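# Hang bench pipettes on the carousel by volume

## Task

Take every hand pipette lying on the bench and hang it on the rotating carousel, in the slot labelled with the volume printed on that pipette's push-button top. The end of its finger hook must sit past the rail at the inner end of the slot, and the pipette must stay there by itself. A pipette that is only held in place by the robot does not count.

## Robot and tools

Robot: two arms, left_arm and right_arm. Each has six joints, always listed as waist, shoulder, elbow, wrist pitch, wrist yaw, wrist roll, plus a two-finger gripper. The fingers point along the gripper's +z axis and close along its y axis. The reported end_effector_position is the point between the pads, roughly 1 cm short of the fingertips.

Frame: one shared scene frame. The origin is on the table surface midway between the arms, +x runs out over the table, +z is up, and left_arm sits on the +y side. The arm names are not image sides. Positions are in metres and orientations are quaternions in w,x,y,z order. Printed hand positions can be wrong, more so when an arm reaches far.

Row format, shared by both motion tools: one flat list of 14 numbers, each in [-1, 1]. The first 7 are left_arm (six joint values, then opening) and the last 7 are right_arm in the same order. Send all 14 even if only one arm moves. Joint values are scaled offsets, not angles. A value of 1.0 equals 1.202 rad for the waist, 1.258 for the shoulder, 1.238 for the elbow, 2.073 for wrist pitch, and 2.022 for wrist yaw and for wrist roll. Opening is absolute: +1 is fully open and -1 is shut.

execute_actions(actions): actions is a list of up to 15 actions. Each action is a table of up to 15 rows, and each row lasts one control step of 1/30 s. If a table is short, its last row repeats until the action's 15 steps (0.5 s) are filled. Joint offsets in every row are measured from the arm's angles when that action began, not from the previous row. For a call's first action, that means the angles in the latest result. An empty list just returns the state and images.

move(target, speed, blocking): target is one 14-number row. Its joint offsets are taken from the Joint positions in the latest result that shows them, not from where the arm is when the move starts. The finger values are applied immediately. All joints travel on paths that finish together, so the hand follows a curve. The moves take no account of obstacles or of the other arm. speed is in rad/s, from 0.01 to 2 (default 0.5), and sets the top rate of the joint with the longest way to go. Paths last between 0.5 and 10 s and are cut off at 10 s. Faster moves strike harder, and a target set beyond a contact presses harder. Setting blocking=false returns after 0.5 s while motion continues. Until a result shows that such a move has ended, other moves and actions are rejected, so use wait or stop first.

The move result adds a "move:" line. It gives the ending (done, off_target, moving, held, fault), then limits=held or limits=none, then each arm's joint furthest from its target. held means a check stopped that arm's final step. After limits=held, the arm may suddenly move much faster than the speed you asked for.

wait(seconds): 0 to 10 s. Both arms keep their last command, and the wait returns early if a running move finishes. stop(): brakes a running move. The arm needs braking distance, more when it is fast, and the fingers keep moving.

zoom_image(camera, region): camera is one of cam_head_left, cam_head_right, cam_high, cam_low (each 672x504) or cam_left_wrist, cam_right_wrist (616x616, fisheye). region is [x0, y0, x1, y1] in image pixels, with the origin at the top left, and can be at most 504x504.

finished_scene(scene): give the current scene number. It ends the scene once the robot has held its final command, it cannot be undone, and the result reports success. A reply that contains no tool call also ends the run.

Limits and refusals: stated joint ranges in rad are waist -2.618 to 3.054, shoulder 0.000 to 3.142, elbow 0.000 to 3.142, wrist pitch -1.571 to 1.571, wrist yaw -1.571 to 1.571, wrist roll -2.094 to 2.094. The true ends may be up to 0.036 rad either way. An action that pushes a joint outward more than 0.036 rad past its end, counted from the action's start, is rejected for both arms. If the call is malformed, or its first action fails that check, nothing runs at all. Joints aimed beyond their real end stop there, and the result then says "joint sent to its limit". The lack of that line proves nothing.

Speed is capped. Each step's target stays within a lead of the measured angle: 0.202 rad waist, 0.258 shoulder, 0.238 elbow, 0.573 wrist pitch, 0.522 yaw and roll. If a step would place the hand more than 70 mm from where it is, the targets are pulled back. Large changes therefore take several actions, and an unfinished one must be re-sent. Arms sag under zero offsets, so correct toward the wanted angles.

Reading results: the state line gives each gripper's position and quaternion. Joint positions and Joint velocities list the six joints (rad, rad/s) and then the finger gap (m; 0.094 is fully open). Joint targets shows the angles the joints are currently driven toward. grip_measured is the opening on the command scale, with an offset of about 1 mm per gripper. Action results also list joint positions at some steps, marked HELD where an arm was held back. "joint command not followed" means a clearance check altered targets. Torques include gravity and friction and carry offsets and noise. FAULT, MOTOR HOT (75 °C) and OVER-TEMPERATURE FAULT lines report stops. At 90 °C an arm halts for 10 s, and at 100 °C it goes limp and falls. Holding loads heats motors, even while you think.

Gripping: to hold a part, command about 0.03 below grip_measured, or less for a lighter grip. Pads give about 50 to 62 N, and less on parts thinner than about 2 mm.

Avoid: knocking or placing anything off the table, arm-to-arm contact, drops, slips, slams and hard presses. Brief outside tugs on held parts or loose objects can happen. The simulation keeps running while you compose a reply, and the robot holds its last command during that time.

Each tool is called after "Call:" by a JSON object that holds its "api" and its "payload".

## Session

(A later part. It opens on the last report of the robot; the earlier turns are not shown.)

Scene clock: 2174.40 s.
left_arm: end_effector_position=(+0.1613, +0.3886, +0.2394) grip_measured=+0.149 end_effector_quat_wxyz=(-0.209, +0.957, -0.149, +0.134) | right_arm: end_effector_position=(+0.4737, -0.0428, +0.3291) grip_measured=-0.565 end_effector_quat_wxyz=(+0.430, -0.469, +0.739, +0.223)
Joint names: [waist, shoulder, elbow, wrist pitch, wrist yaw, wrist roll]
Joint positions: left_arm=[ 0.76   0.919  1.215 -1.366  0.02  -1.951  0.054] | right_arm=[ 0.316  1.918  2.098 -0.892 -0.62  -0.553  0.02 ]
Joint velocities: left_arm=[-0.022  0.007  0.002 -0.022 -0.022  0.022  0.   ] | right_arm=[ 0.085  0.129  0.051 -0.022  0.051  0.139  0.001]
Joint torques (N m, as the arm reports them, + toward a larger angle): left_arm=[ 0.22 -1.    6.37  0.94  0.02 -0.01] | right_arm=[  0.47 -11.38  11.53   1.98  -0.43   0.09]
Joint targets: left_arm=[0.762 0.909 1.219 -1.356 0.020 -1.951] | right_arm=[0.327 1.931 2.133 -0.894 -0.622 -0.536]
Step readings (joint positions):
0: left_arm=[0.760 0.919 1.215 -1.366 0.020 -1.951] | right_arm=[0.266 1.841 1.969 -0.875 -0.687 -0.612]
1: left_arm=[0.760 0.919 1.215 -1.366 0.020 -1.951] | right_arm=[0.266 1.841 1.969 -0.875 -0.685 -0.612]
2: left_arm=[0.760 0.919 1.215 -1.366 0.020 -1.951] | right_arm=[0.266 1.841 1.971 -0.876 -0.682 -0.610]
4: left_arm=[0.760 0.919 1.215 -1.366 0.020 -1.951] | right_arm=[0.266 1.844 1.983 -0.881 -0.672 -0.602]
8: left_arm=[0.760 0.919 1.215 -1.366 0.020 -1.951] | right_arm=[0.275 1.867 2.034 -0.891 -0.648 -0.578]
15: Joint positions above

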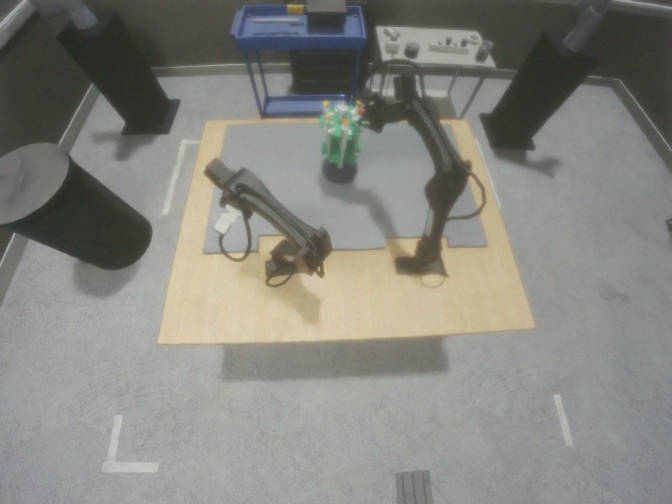

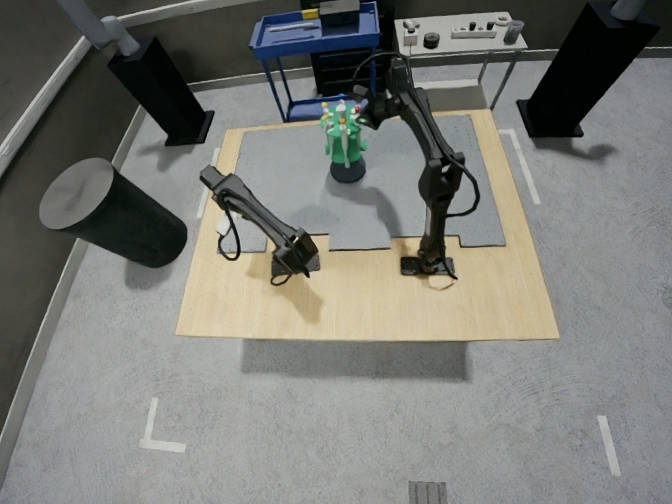

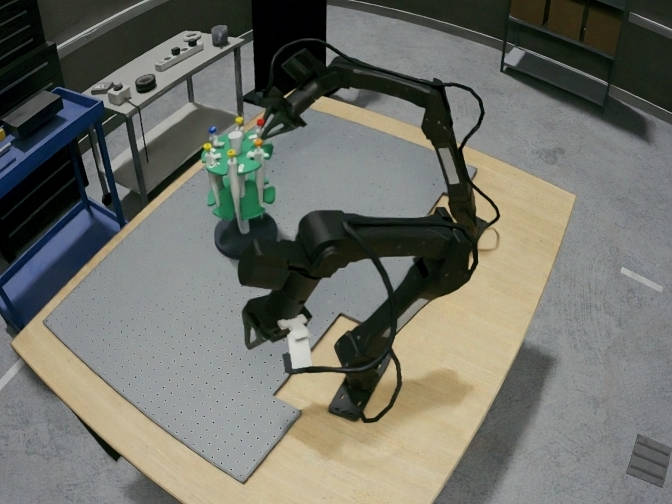

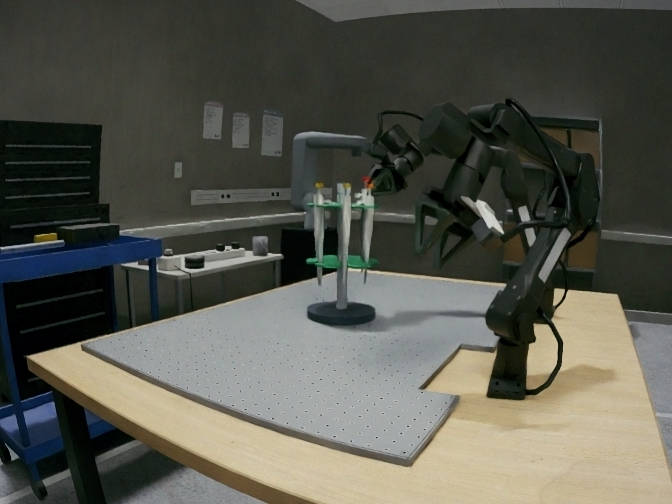

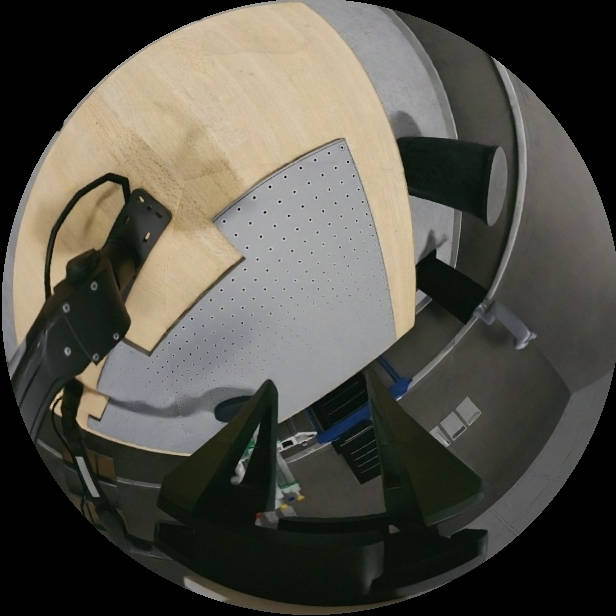

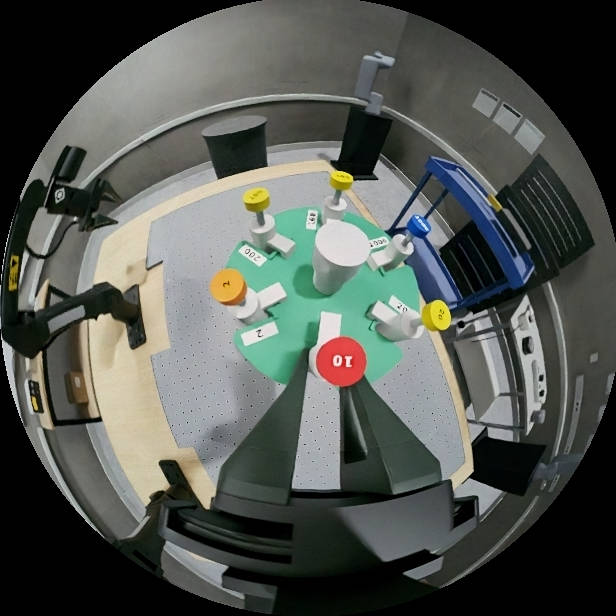

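Call:
{"api": "execute_actions", "payload": {"actions": []}}

Call:
{"api": "zoom_image", "payload": {"camera": "cam_right_wrist", "region": [240, 230, 420, 400]}}

Call:
{"api": "zoom_image", "payload": {"camera": "cam_low", "region": [295, 165, 425, 295]}}

Call:
{"api": "zoom_image", "payload": {"camera": "cam_head_right", "region": [310, 80, 410, 190]}}

Scene clock: 2178.87 s.
left_arm: end_effector_position=(+0.1613, +0.3886, +0.2394) grip_measured=+0.149 end_effector_quat_wxyz=(-0.209, +0.957, -0.149, +0.134) | right_arm: end_effector_position=(+0.4747, -0.0419, +0.3234) grip_measured=-0.565 end_effector_quat_wxyz=(+0.422, -0.466, +0.745, +0.223)
Joint names: [waist, shoulder, elbow, wrist pitch, wrist yaw, wrist roll]
Joint positions: left_arm=[ 0.76   0.919  1.215 -1.366  0.02  -1.951  0.054] | right_arm=[ 0.319  1.927  2.098 -0.898 -0.613 -0.545  0.02 ]
Joint velocities: left_arm=[ 0.007  0.002  0.007  0.066  0.022 -0.007  0.   ] | right_arm=[-0.007  0.022 -0.012 -0.037  0.022 -0.007  0.001]
Joint torques (N m, as the arm reports them, + toward a larger angle): left_arm=[ 0.21 -1.    6.35  0.94  0.02  0.  ] | right_arm=[  0.57 -11.74  11.72   2.04  -0.39   0.11]
Joint targets: left_arm=[0.762 0.909 1.219 -1.356 0.020 -1.951] | right_arm=[0.327 1.931 2.134 -0.894 -0.623 -0.536]

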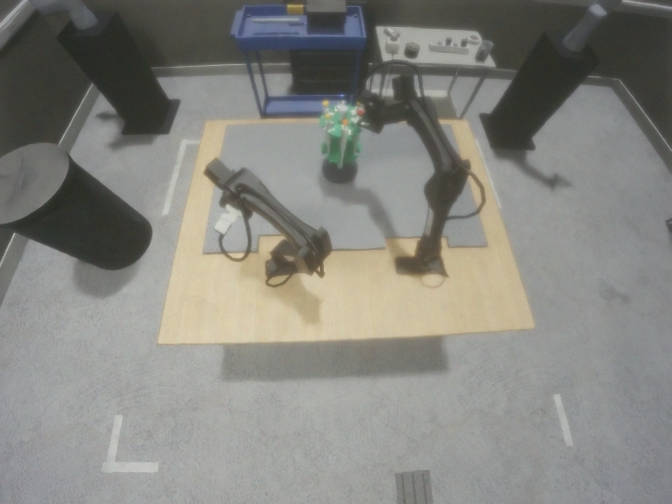

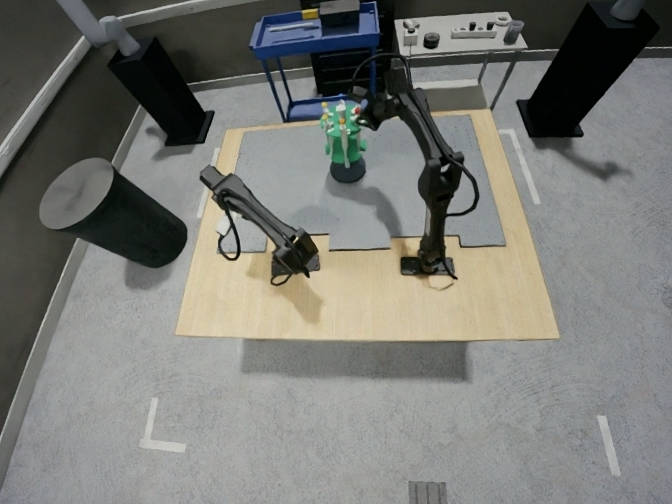

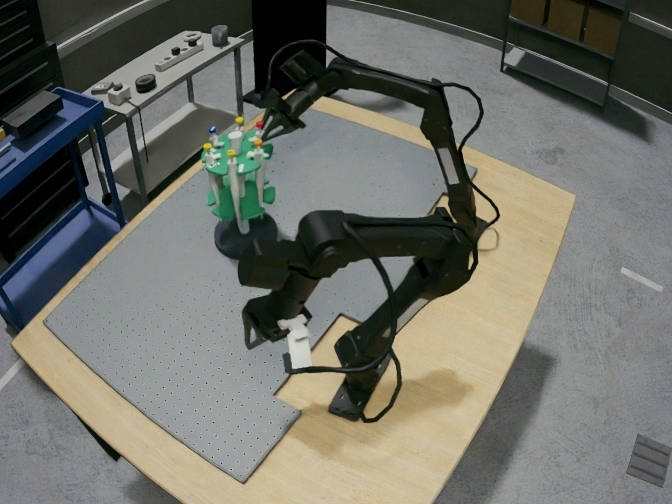

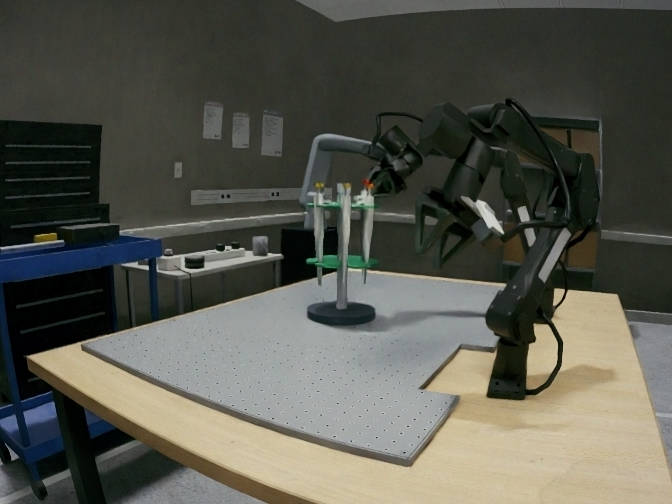

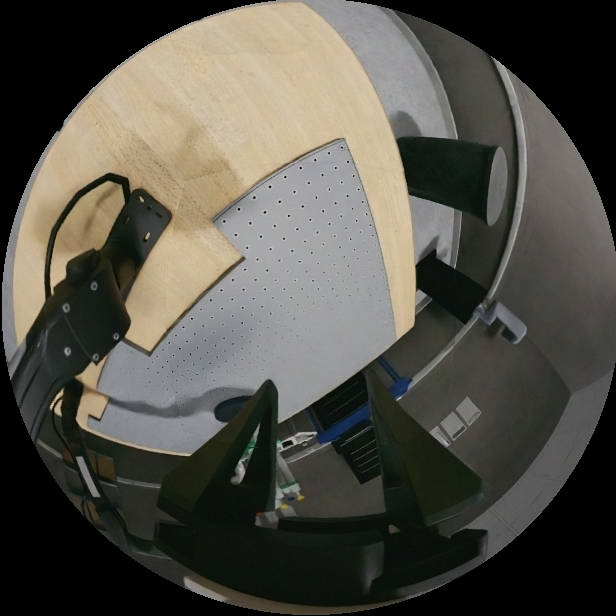

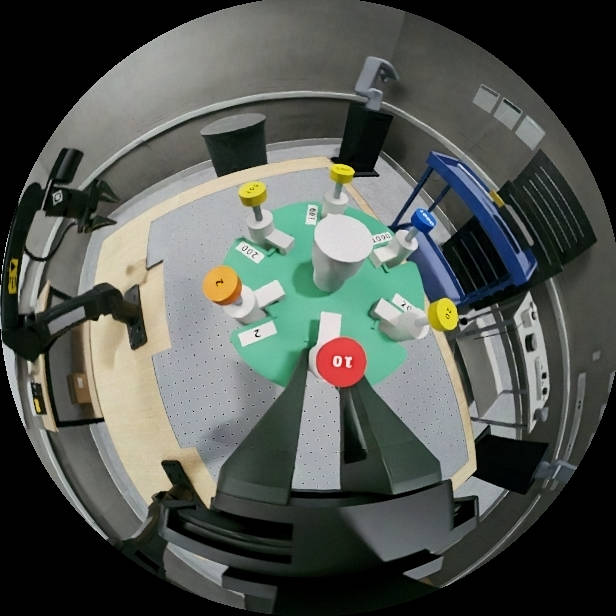

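Region (240, 230, 420, 400) of cam_right_wrist's 616x616 image, scaled by 2.800, with more detail than that image has.

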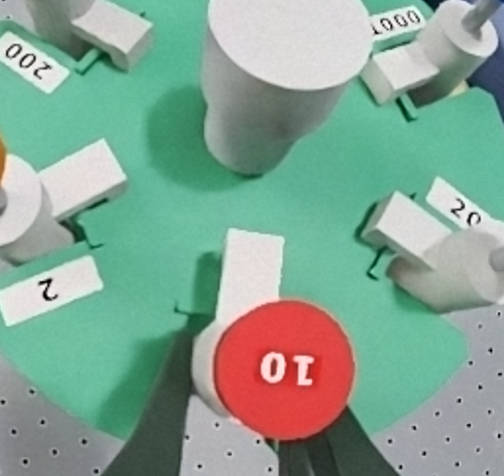

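Region (295, 165, 425, 295) of cam_low's 672x504 image, scaled by 3.877, with more detail than that image has.

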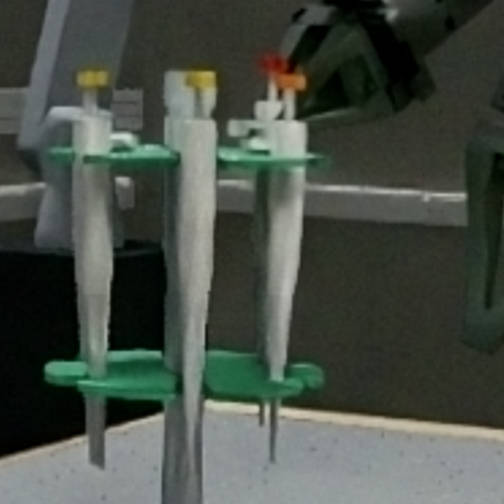

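Region (310, 80, 410, 190) of cam_head_right's 672x504 image, scaled by 4.582, with more detail than that image has; it fills the left 458 columns of this view, and the rest is white.

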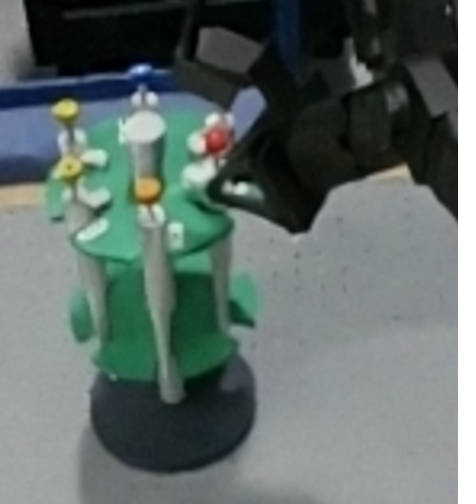

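Call:
{"api": "execute_actions", "payload": {"actions": [[[0.002,-0.008,0.003,0.005,0,0,0.15, 0.007,-0.004,0.02,0.006,-0.006,0.003,-0.615],[0.002,-0.008,0.003,0.005,0,0,0.15, 0.007,-0.004,0.011,0.009,-0.006,0.003,-0.615],[0.002,-0.008,0.003,0.005,0,0,0.15, 0.008,-0.004,0.003,0.011,-0.006,0.003,-0.615],[0.002,-0.008,0.003,0.005,0,0,0.15, 0.008,-0.004,-0.004,0.013,-0.006,0.003,-0.615],[0.002,-0.008,0.003,0.005,0,0,0.15, 0.009,-0.004,-0.009,0.015,-0.006,0.003,-0.615],[0.002,-0.008,0.003,0.005,0,0,0.15, 0.009,-0.004,-0.014,0.017,-0.006,0.003,-0.615],[0.002,-0.008,0.003,0.005,0,0,0.15, 0.01,-0.004,-0.019,0.019,-0.006,0.003,-0.615],[0.002,-0.008,0.003,0.005,0,0,0.15, 0.01,-0.004,-0.023,0.021,-0.006,0.003,-0.615],[0.002,-0.008,0.003,0.005,0,0,0.15, 0.01,-0.004,-0.027,0.022,-0.006,0.003,-0.615],[0.002,-0.008,0.003,0.005,0,0,0.15, 0.01,-0.004,-0.03,0.023,-0.006,0.003,-0.615],[0.002,-0.008,0.003,0.005,0,0,0.15, 0.01,-0.004,-0.032,0.023,-0.006,0.003,-0.615],[0.002,-0.008,0.003,0.005,0,0,0.15, 0.01,-0.004,-0.034,0.023,-0.006,0.003,-0.615]]]}}

Scene clock: 2204.50 s.
left_arm: end_effector_position=(+0.1613, +0.3886, +0.2394) grip_measured=+0.149 end_effector_quat_wxyz=(-0.209, +0.957, -0.149, +0.134) | right_arm: end_effector_position=(+0.4762, -0.0412, +0.3151) grip_measured=-0.566 end_effector_quat_wxyz=(+0.419, -0.465, +0.747, +0.225)
Joint names: [waist, shoulder, elbow, wrist pitch, wrist yaw, wrist roll]
Joint positions: left_arm=[ 0.76   0.919  1.215 -1.366  0.02  -1.951  0.054] | right_arm=[ 0.319  1.927  2.068 -0.876 -0.614 -0.545  0.02 ]
Joint velocities: left_arm=[-0.022  0.012 -0.007 -0.081 -0.007 -0.11   0.   ] | right_arm=[-0.027 -0.002 -0.007 -0.037  0.051 -0.051 -0.   ]
Joint torques (N m, as the arm reports them, + toward a larger angle): left_arm=[ 0.21 -1.    6.35  0.95  0.02  0.  ] | right_arm=[  0.83 -12.67   7.66   2.27  -0.43   0.07]
Joint targets: left_arm=[0.762 0.909 1.219 -1.356 0.020 -1.951] | right_arm=[0.331 1.922 2.056 -0.850 -0.625 -0.539]
Step readings (joint positions):
0: left_arm=[0.760 0.919 1.215 -1.366 0.020 -1.951] | right_arm=[0.319 1.927 2.098 -0.898 -0.613 -0.545]
1: left_arm=[0.760 0.919 1.215 -1.366 0.020 -1.951] | right_arm=[0.319 1.927 2.098 -0.898 -0.613 -0.545]
2: left_arm=[0.760 0.919 1.215 -1.366 0.020 -1.951] | right_arm=[0.319 1.927 2.098 -0.898 -0.613 -0.545]
4: left_arm=[0.760 0.919 1.215 -1.366 0.020 -1.951] | right_arm=[0.319 1.927 2.098 -0.898 -0.613 -0.545]
8: left_arm=[0.760 0.919 1.215 -1.366 0.020 -1.951] | right_arm=[0.319 1.927 2.093 -0.890 -0.613 -0.545]
15: Joint positions above

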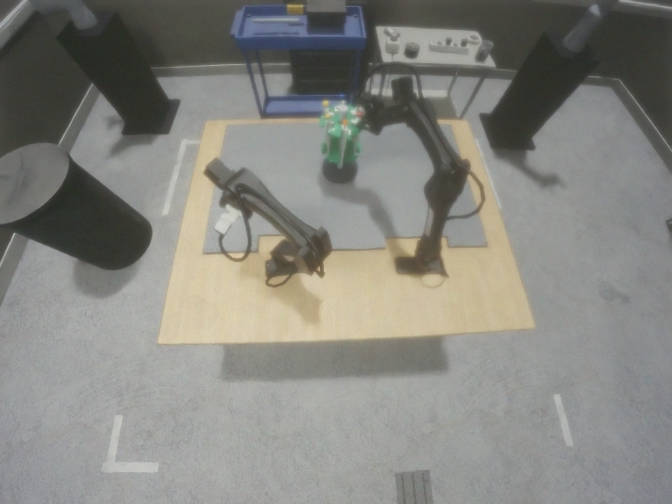

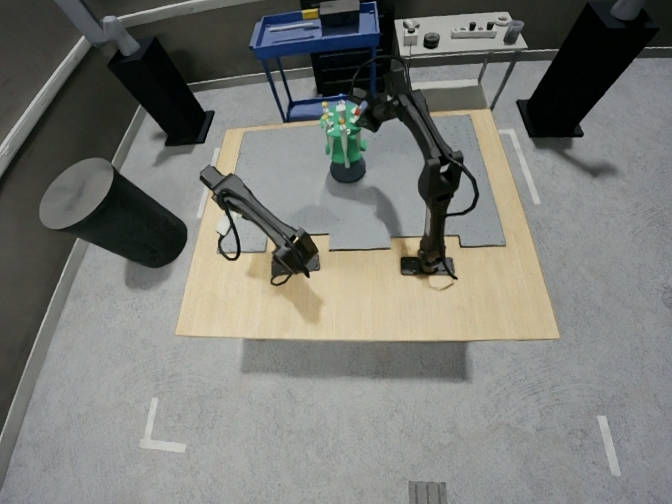

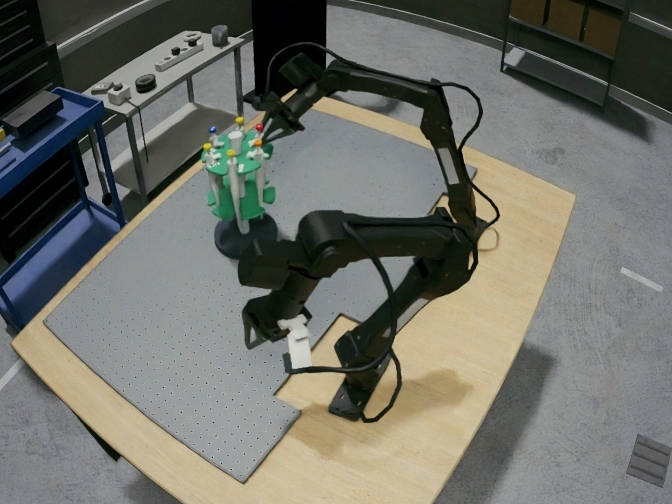

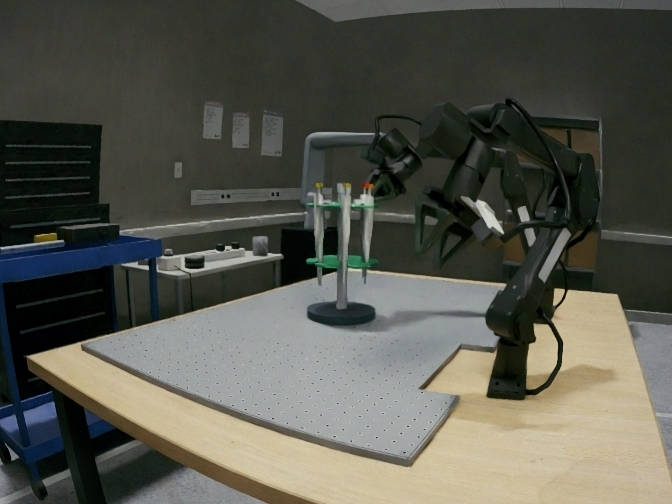

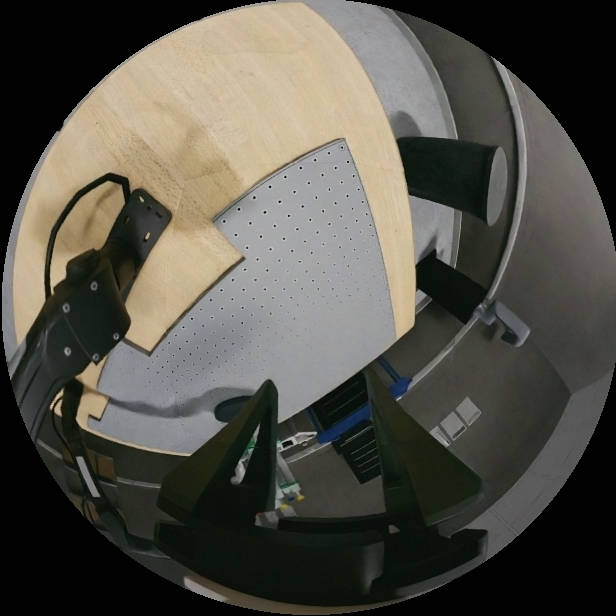

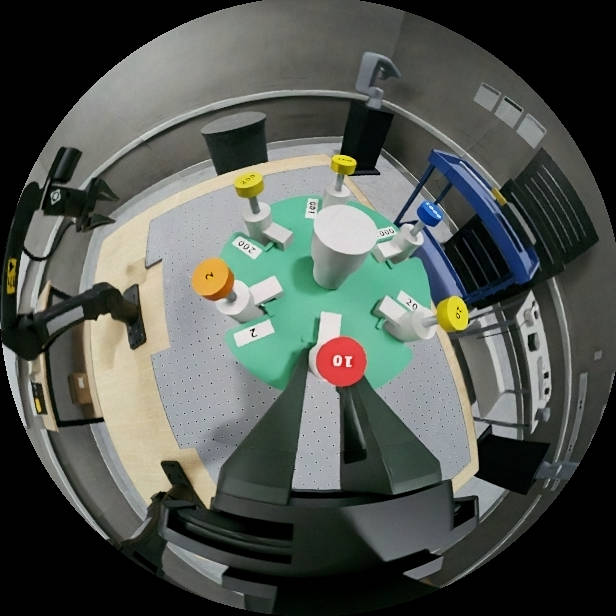

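Call:
{"api": "execute_actions", "payload": {"actions": []}}

Call:
{"api": "zoom_image", "payload": {"camera": "cam_low", "region": [300, 170, 400, 220]}}

Call:
{"api": "zoom_image", "payload": {"camera": "cam_right_wrist", "region": [260, 290, 400, 410]}}

Scene clock: 2206.97 s.
left_arm: end_effector_position=(+0.1613, +0.3886, +0.2394) grip_measured=+0.149 end_effector_quat_wxyz=(-0.209, +0.957, -0.149, +0.134) | right_arm: end_effector_position=(+0.4762, -0.0412, +0.3151) grip_measured=-0.566 end_effector_quat_wxyz=(+0.419, -0.465, +0.747, +0.225)
Joint names: [waist, shoulder, elbow, wrist pitch, wrist yaw, wrist roll]
Joint positions: left_arm=[ 0.76   0.919  1.215 -1.366  0.02  -1.951  0.054] | right_arm=[ 0.319  1.927  2.068 -0.876 -0.614 -0.545  0.02 ]
Joint velocities: left_arm=[-0.012  0.007 -0.012 -0.037 -0.022  0.037  0.   ] | right_arm=[-0.002 -0.012 -0.007  0.037 -0.007 -0.066 -0.001]
Joint torques (N m, as the arm reports them, + toward a larger angle): left_arm=[ 0.2  -1.    6.35  0.94  0.02  0.  ] | right_arm=[  0.91 -12.69   7.68   2.28  -0.41   0.08]
Joint targets: left_arm=[0.762 0.909 1.219 -1.356 0.020 -1.951] | right_arm=[0.331 1.922 2.056 -0.850 -0.625 -0.539]

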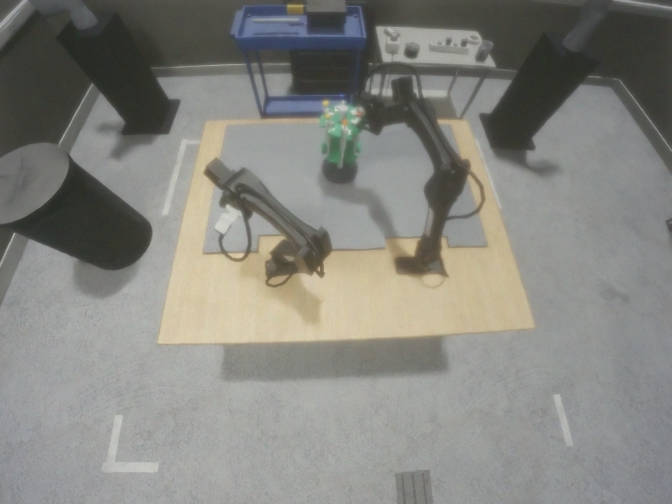

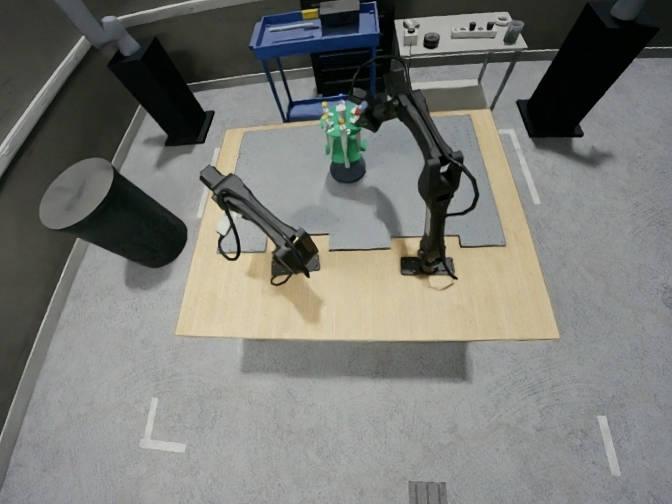

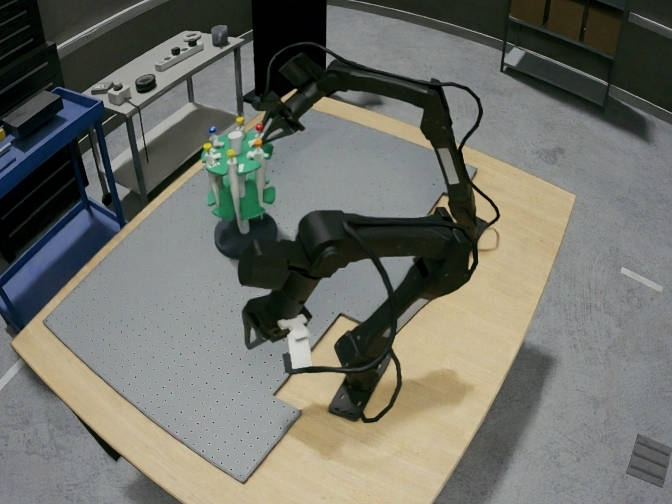

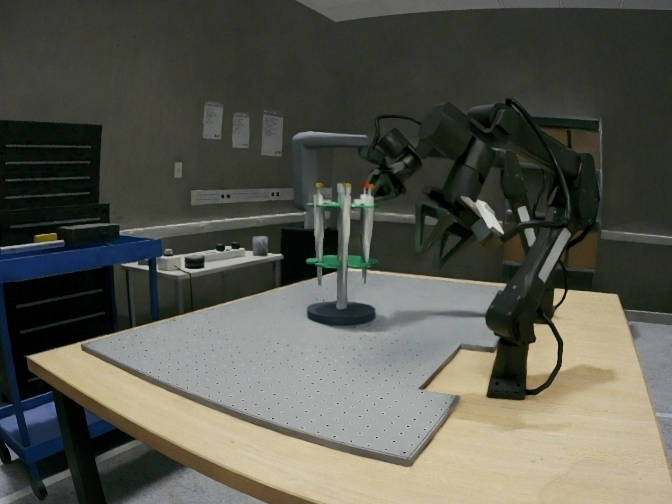

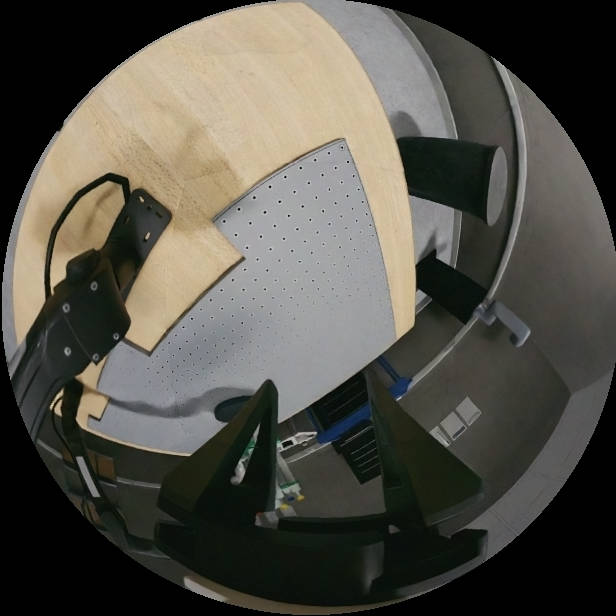

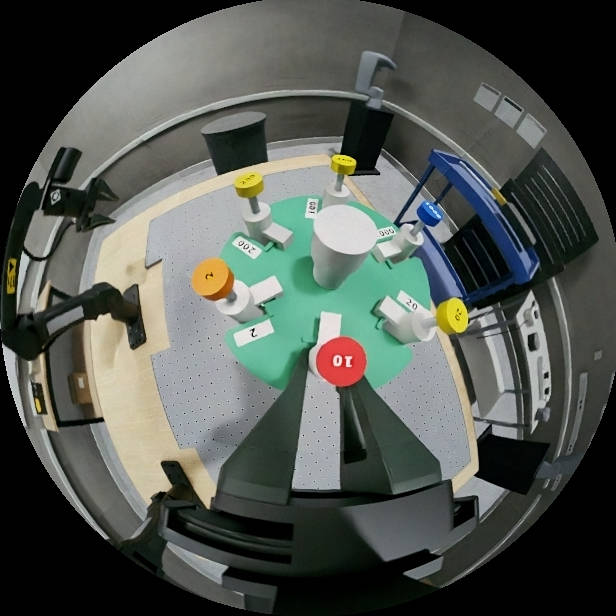

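Region (300, 170, 400, 220) of cam_low's 672x504 image, scaled by 5.040, with more detail than that image has.

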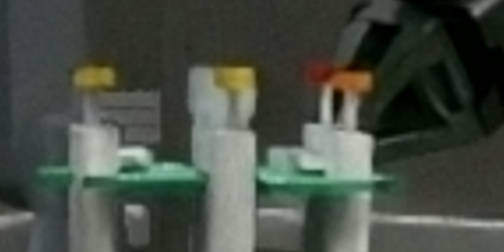

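Region (260, 290, 400, 410) of cam_right_wrist's 616x616 image, scaled by 3.600, with more detail than that image has; it fills the top 432 rows of this view, and the rest is white.

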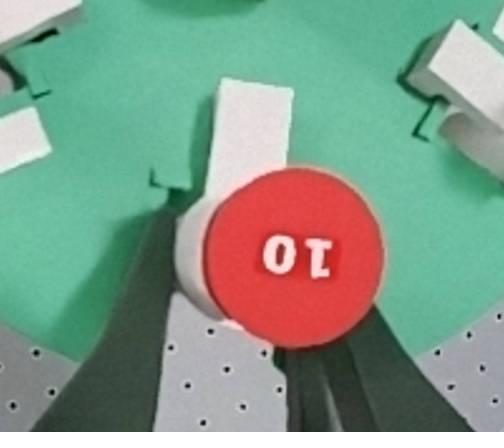

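Call:
{"api": "execute_actions", "payload": {"actions": [[[0.002,-0.008,0.003,0.005,0,0,0.15, 0.004,-0.004,-0.012,0.004,-0.005,0.002,-0.615],[0.002,-0.008,0.003,0.005,0,0,0.15, 0.002,-0.004,-0.013,-0.002,-0.005,0.002,-0.615],[0.002,-0.008,0.003,0.005,0,0,0.15, 0,-0.004,-0.013,-0.003,-0.005,0.002,-0.61],[0.002,-0.008,0.003,0.005,0,0,0.15, 0,-0.004,-0.013,-0.003,-0.005,0.002,-0.6],[0.002,-0.008,0.003,0.005,0,0,0.15, 0,-0.004,-0.013,-0.003,-0.005,0.002,-0.588],[0.002,-0.008,0.003,0.005,0,0,0.15, 0,-0.004,-0.008,-0.003,-0.005,0.002,-0.576],[0.002,-0.008,0.003,0.005,0,0,0.15, 0,-0.004,0,-0.002,-0.005,0.002,-0.564],[0.002,-0.008,0.003,0.005,0,0,0.15, 0,-0.004,0.005,0,-0.005,0.002,-0.55],[0.002,-0.008,0.003,0.005,0,0,0.15, 0,-0.004,0.005,0,-0.005,0.002,-0.53],[0.002,-0.008,0.003,0.005,0,0,0.15, 0,-0.004,0.005,0,-0.005,0.002,-0.49],[0.002,-0.008,0.003,0.005,0,0,0.15, 0,-0.004,0.005,0,-0.005,0.002,-0.42],[0.002,-0.008,0.003,0.005,0,0,0.15, 0,-0.004,0.005,0,-0.005,0.002,-0.32],[0.002,-0.008,0.003,0.005,0,0,0.15, 0,-0.006,0.005,0,-0.005,0.002,-0.2],[0.002,-0.008,0.003,0.005,0,0,0.15, 0,-0.008,0.005,0,-0.005,0.002,-0.08],[0.002,-0.008,0.003,0.005,0,0,0.15, 0,-0.01,0.005,0,-0.005,0.002,0.05]],[[0.002,-0.008,0.003,0.005,0,0,0.15, -0.005,-0.016,0.008,0.004,-0.005,0,0.05],[0.002,-0.008,0.003,0.005,0,0,0.15, -0.008,-0.022,0.008,0.004,-0.005,0,0.05],[0.002,-0.008,0.003,0.005,0,0,0.15, -0.011,-0.03,0.008,0.004,-0.005,0,0.05],[0.002,-0.008,0.003,0.005,0,0,0.15, -0.015,-0.039,0.008,0.004,-0.005,0,0.05],[0.002,-0.008,0.003,0.005,0,0,0.15, -0.019,-0.049,0.008,0.004,-0.005,0,0.05],[0.002,-0.008,0.003,0.005,0,0,0.15, -0.023,-0.06,0.008,0.004,-0.005,0,0.05],[0.002,-0.008,0.003,0.005,0,0,0.15, -0.027,-0.071,0.008,0.004,-0.005,0,0.05],[0.002,-0.008,0.003,0.005,0,0,0.15, -0.031,-0.082,0.008,0.004,-0.005,0,0.05],[0.002,-0.008,0.003,0.005,0,0,0.15, -0.035,-0.092,0.008,0.004,-0.005,0,0.05],[0.002,-0.008,0.003,0.005,0,0,0.15, -0.039,-0.102,0.008,0.004,-0.005,0,0.05],[0.002,-0.008,0.003,0.005,0,0,0.15, -0.042,-0.11,0.008,0.004,-0.005,0,0.05],[0.002,-0.008,0.003,0.005,0,0,0.15, -0.044,-0.116,0.008,0.004,-0.005,0,0.05],[0.002,-0.008,0.003,0.005,0,0,0.15, -0.046,-0.12,0.008,0.004,-0.005,0,0.05],[0.002,-0.008,0.003,0.005,0,0,0.15, -0.047,-0.122,0.008,0.004,-0.005,0,0.05],[0.002,-0.008,0.003,0.005,0,0,0.15, -0.047,-0.123,0.008,0.004,-0.005,0,0.05]]]}}

Call:
{"api": "zoom_image", "payload": {"camera": "cam_right_wrist", "region": [200, 190, 460, 420]}}

Call:
{"api": "zoom_image", "payload": {"camera": "cam_low", "region": [295, 165, 425, 295]}}

Scene clock: 2233.77 s.
left_arm: end_effector_position=(+0.1613, +0.3886, +0.2394) grip_measured=+0.149 end_effector_quat_wxyz=(-0.209, +0.957, -0.149, +0.134) | right_arm: end_effector_position=(+0.4588, -0.0714, +0.3793) grip_measured=+0.047 end_effector_quat_wxyz=(+0.482, -0.453, +0.724, +0.196)
Joint names: [waist, shoulder, elbow, wrist pitch, wrist yaw, wrist roll]
Joint positions: left_arm=[ 0.76   0.919  1.215 -1.366  0.02  -1.951  0.054] | right_arm=[ 0.269  1.793  2.068 -0.871 -0.614 -0.545  0.049]
Joint velocities: left_arm=[ 0.017  0.012 -0.002  0.007  0.037 -0.051  0.001] | right_arm=[-0.032 -0.3   -0.012 -0.007 -0.007 -0.051 -0.003]
Joint torques (N m, as the arm reports them, + toward a larger angle): left_arm=[ 0.22 -1.01  6.34  0.95  0.02  0.  ] | right_arm=[ -0.33 -10.71   9.33   2.07  -0.37   0.01]
Joint targets: left_arm=[0.762 0.909 1.219 -1.356 0.020 -1.951] | right_arm=[0.262 1.772 2.078 -0.868 -0.624 -0.545]
Step readings (joint positions; steps 1 to 15: 1st action; 16 to 30: 2nd action):
0: left_arm=[0.760 0.919 1.215 -1.366 0.020 -1.951] | right_arm=[0.319 1.927 2.068 -0.876 -0.614 -0.545]
1: left_arm=[0.760 0.919 1.215 -1.366 0.020 -1.951] | right_arm=[0.319 1.927 2.068 -0.876 -0.614 -0.545]
2: left_arm=[0.760 0.919 1.215 -1.366 0.020 -1.951] | right_arm=[0.319 1.927 2.068 -0.877 -0.614 -0.545]
4: left_arm=[0.760 0.919 1.215 -1.366 0.020 -1.951] | right_arm=[0.319 1.927 2.068 -0.877 -0.614 -0.545]
8: left_arm=[0.760 0.919 1.215 -1.366 0.020 -1.951] | right_arm=[0.319 1.927 2.068 -0.877 -0.614 -0.545]
15: left_arm=[0.760 0.919 1.215 -1.366 0.020 -1.951] | right_arm=[0.319 1.927 2.068 -0.877 -0.614 -0.545]
16: left_arm=[0.760 0.919 1.215 -1.366 0.020 -1.951] | right_arm=[0.319 1.927 2.068 -0.876 -0.614 -0.545]
17: left_arm=[0.760 0.919 1.215 -1.366 0.020 -1.951] | right_arm=[0.319 1.927 2.068 -0.875 -0.614 -0.545]
19: left_arm=[0.760 0.919 1.215 -1.366 0.020 -1.951] | right_arm=[0.318 1.925 2.068 -0.874 -0.614 -0.545]
23: left_arm=[0.760 0.919 1.215 -1.366 0.020 -1.951] | right_arm=[0.304 1.899 2.068 -0.874 -0.614 -0.545]
30: Joint positions above

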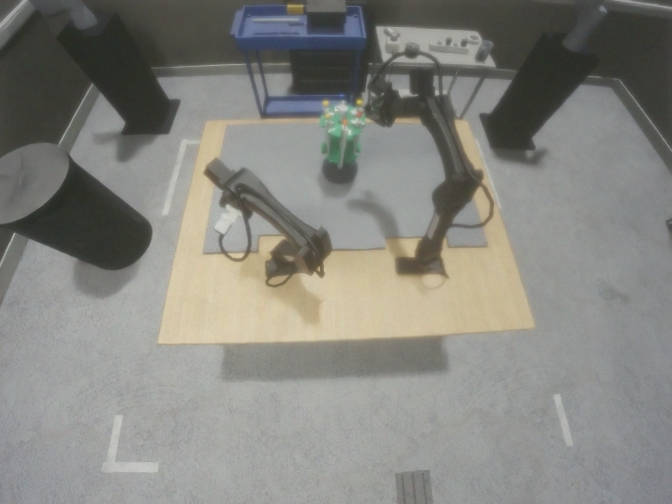

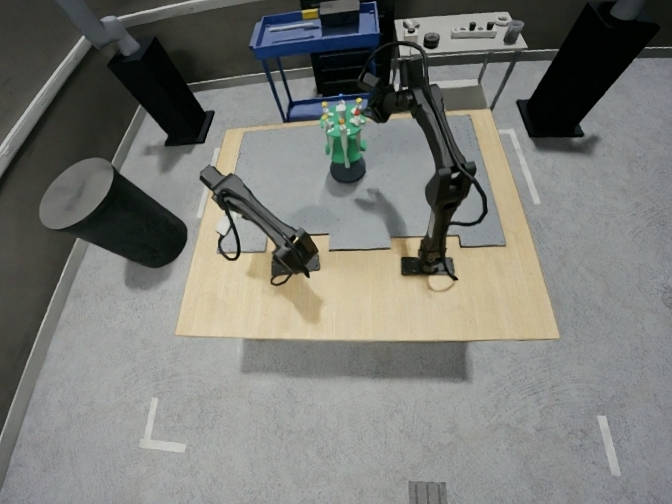

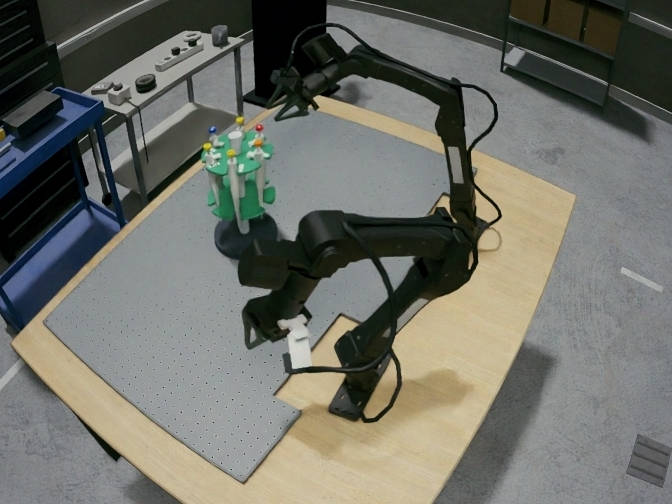

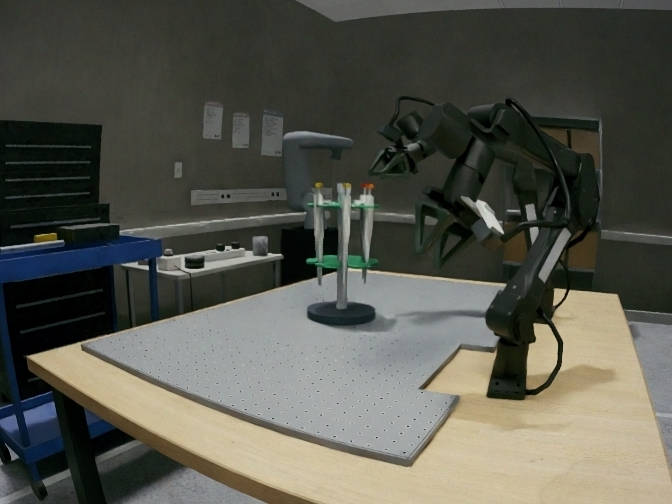

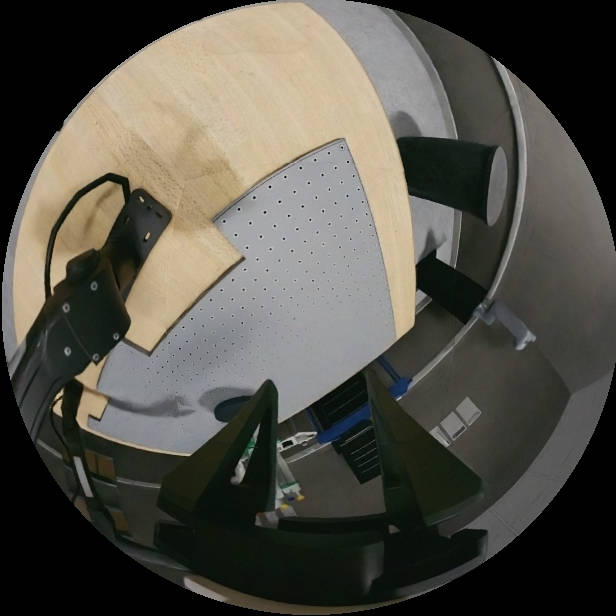

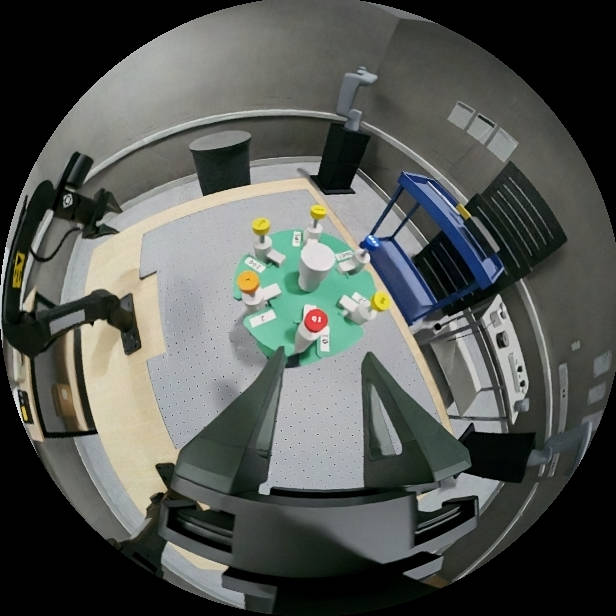

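Region (200, 190, 460, 420) of cam_right_wrist's 616x616 image, scaled by 1.938, with more detail than that image has; it fills the top 446 rows of this view, and the rest is white.

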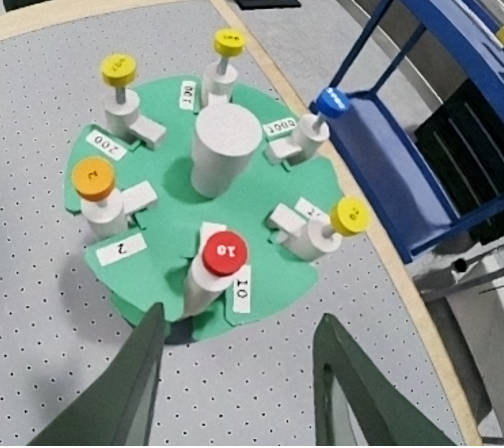

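Region (295, 165, 425, 295) of cam_low's 672x504 image, scaled by 3.877, with more detail than that image has.

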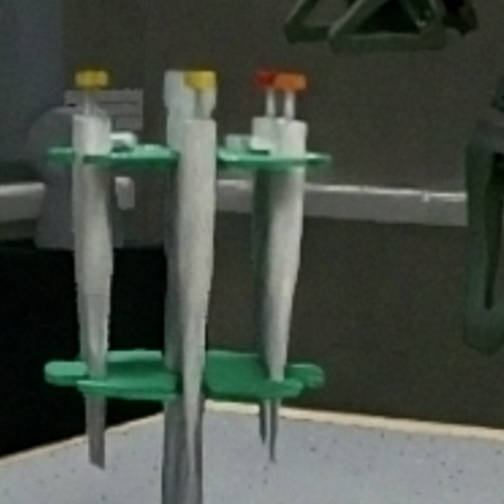

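Call:
{"api": "zoom_image", "payload": {"camera": "cam_high", "region": [195, 110, 285, 190]}}

Call:
{"api": "zoom_image", "payload": {"camera": "cam_head_right", "region": [315, 85, 380, 150]}}

Region (195, 110, 285, 190) of cam_high's 672x504 image, scaled by 5.600, with more detail than that image has.

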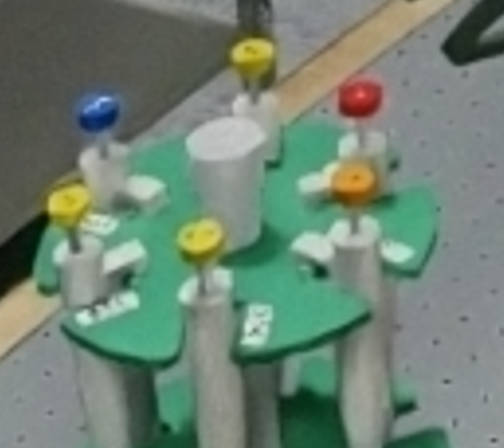

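Region (315, 85, 380, 150) of cam_head_right's 672x504 image, scaled by 7.754, with more detail than that image has.

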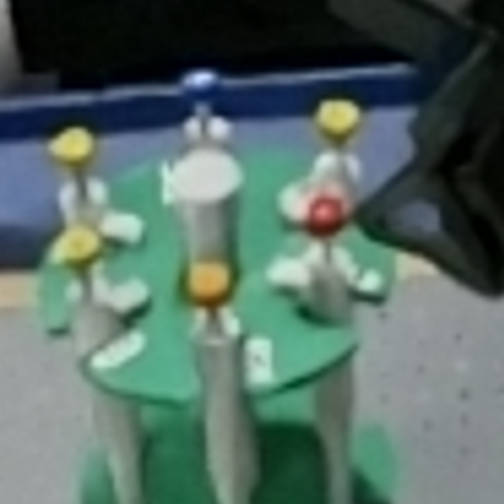

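All six pipettes are hanging in their labelled slots and both arms are clear, so I'm ending scene 1.

Call:
{"api": "finished_scene", "payload": {"scene": 1}}

The scene is finished: the task was done.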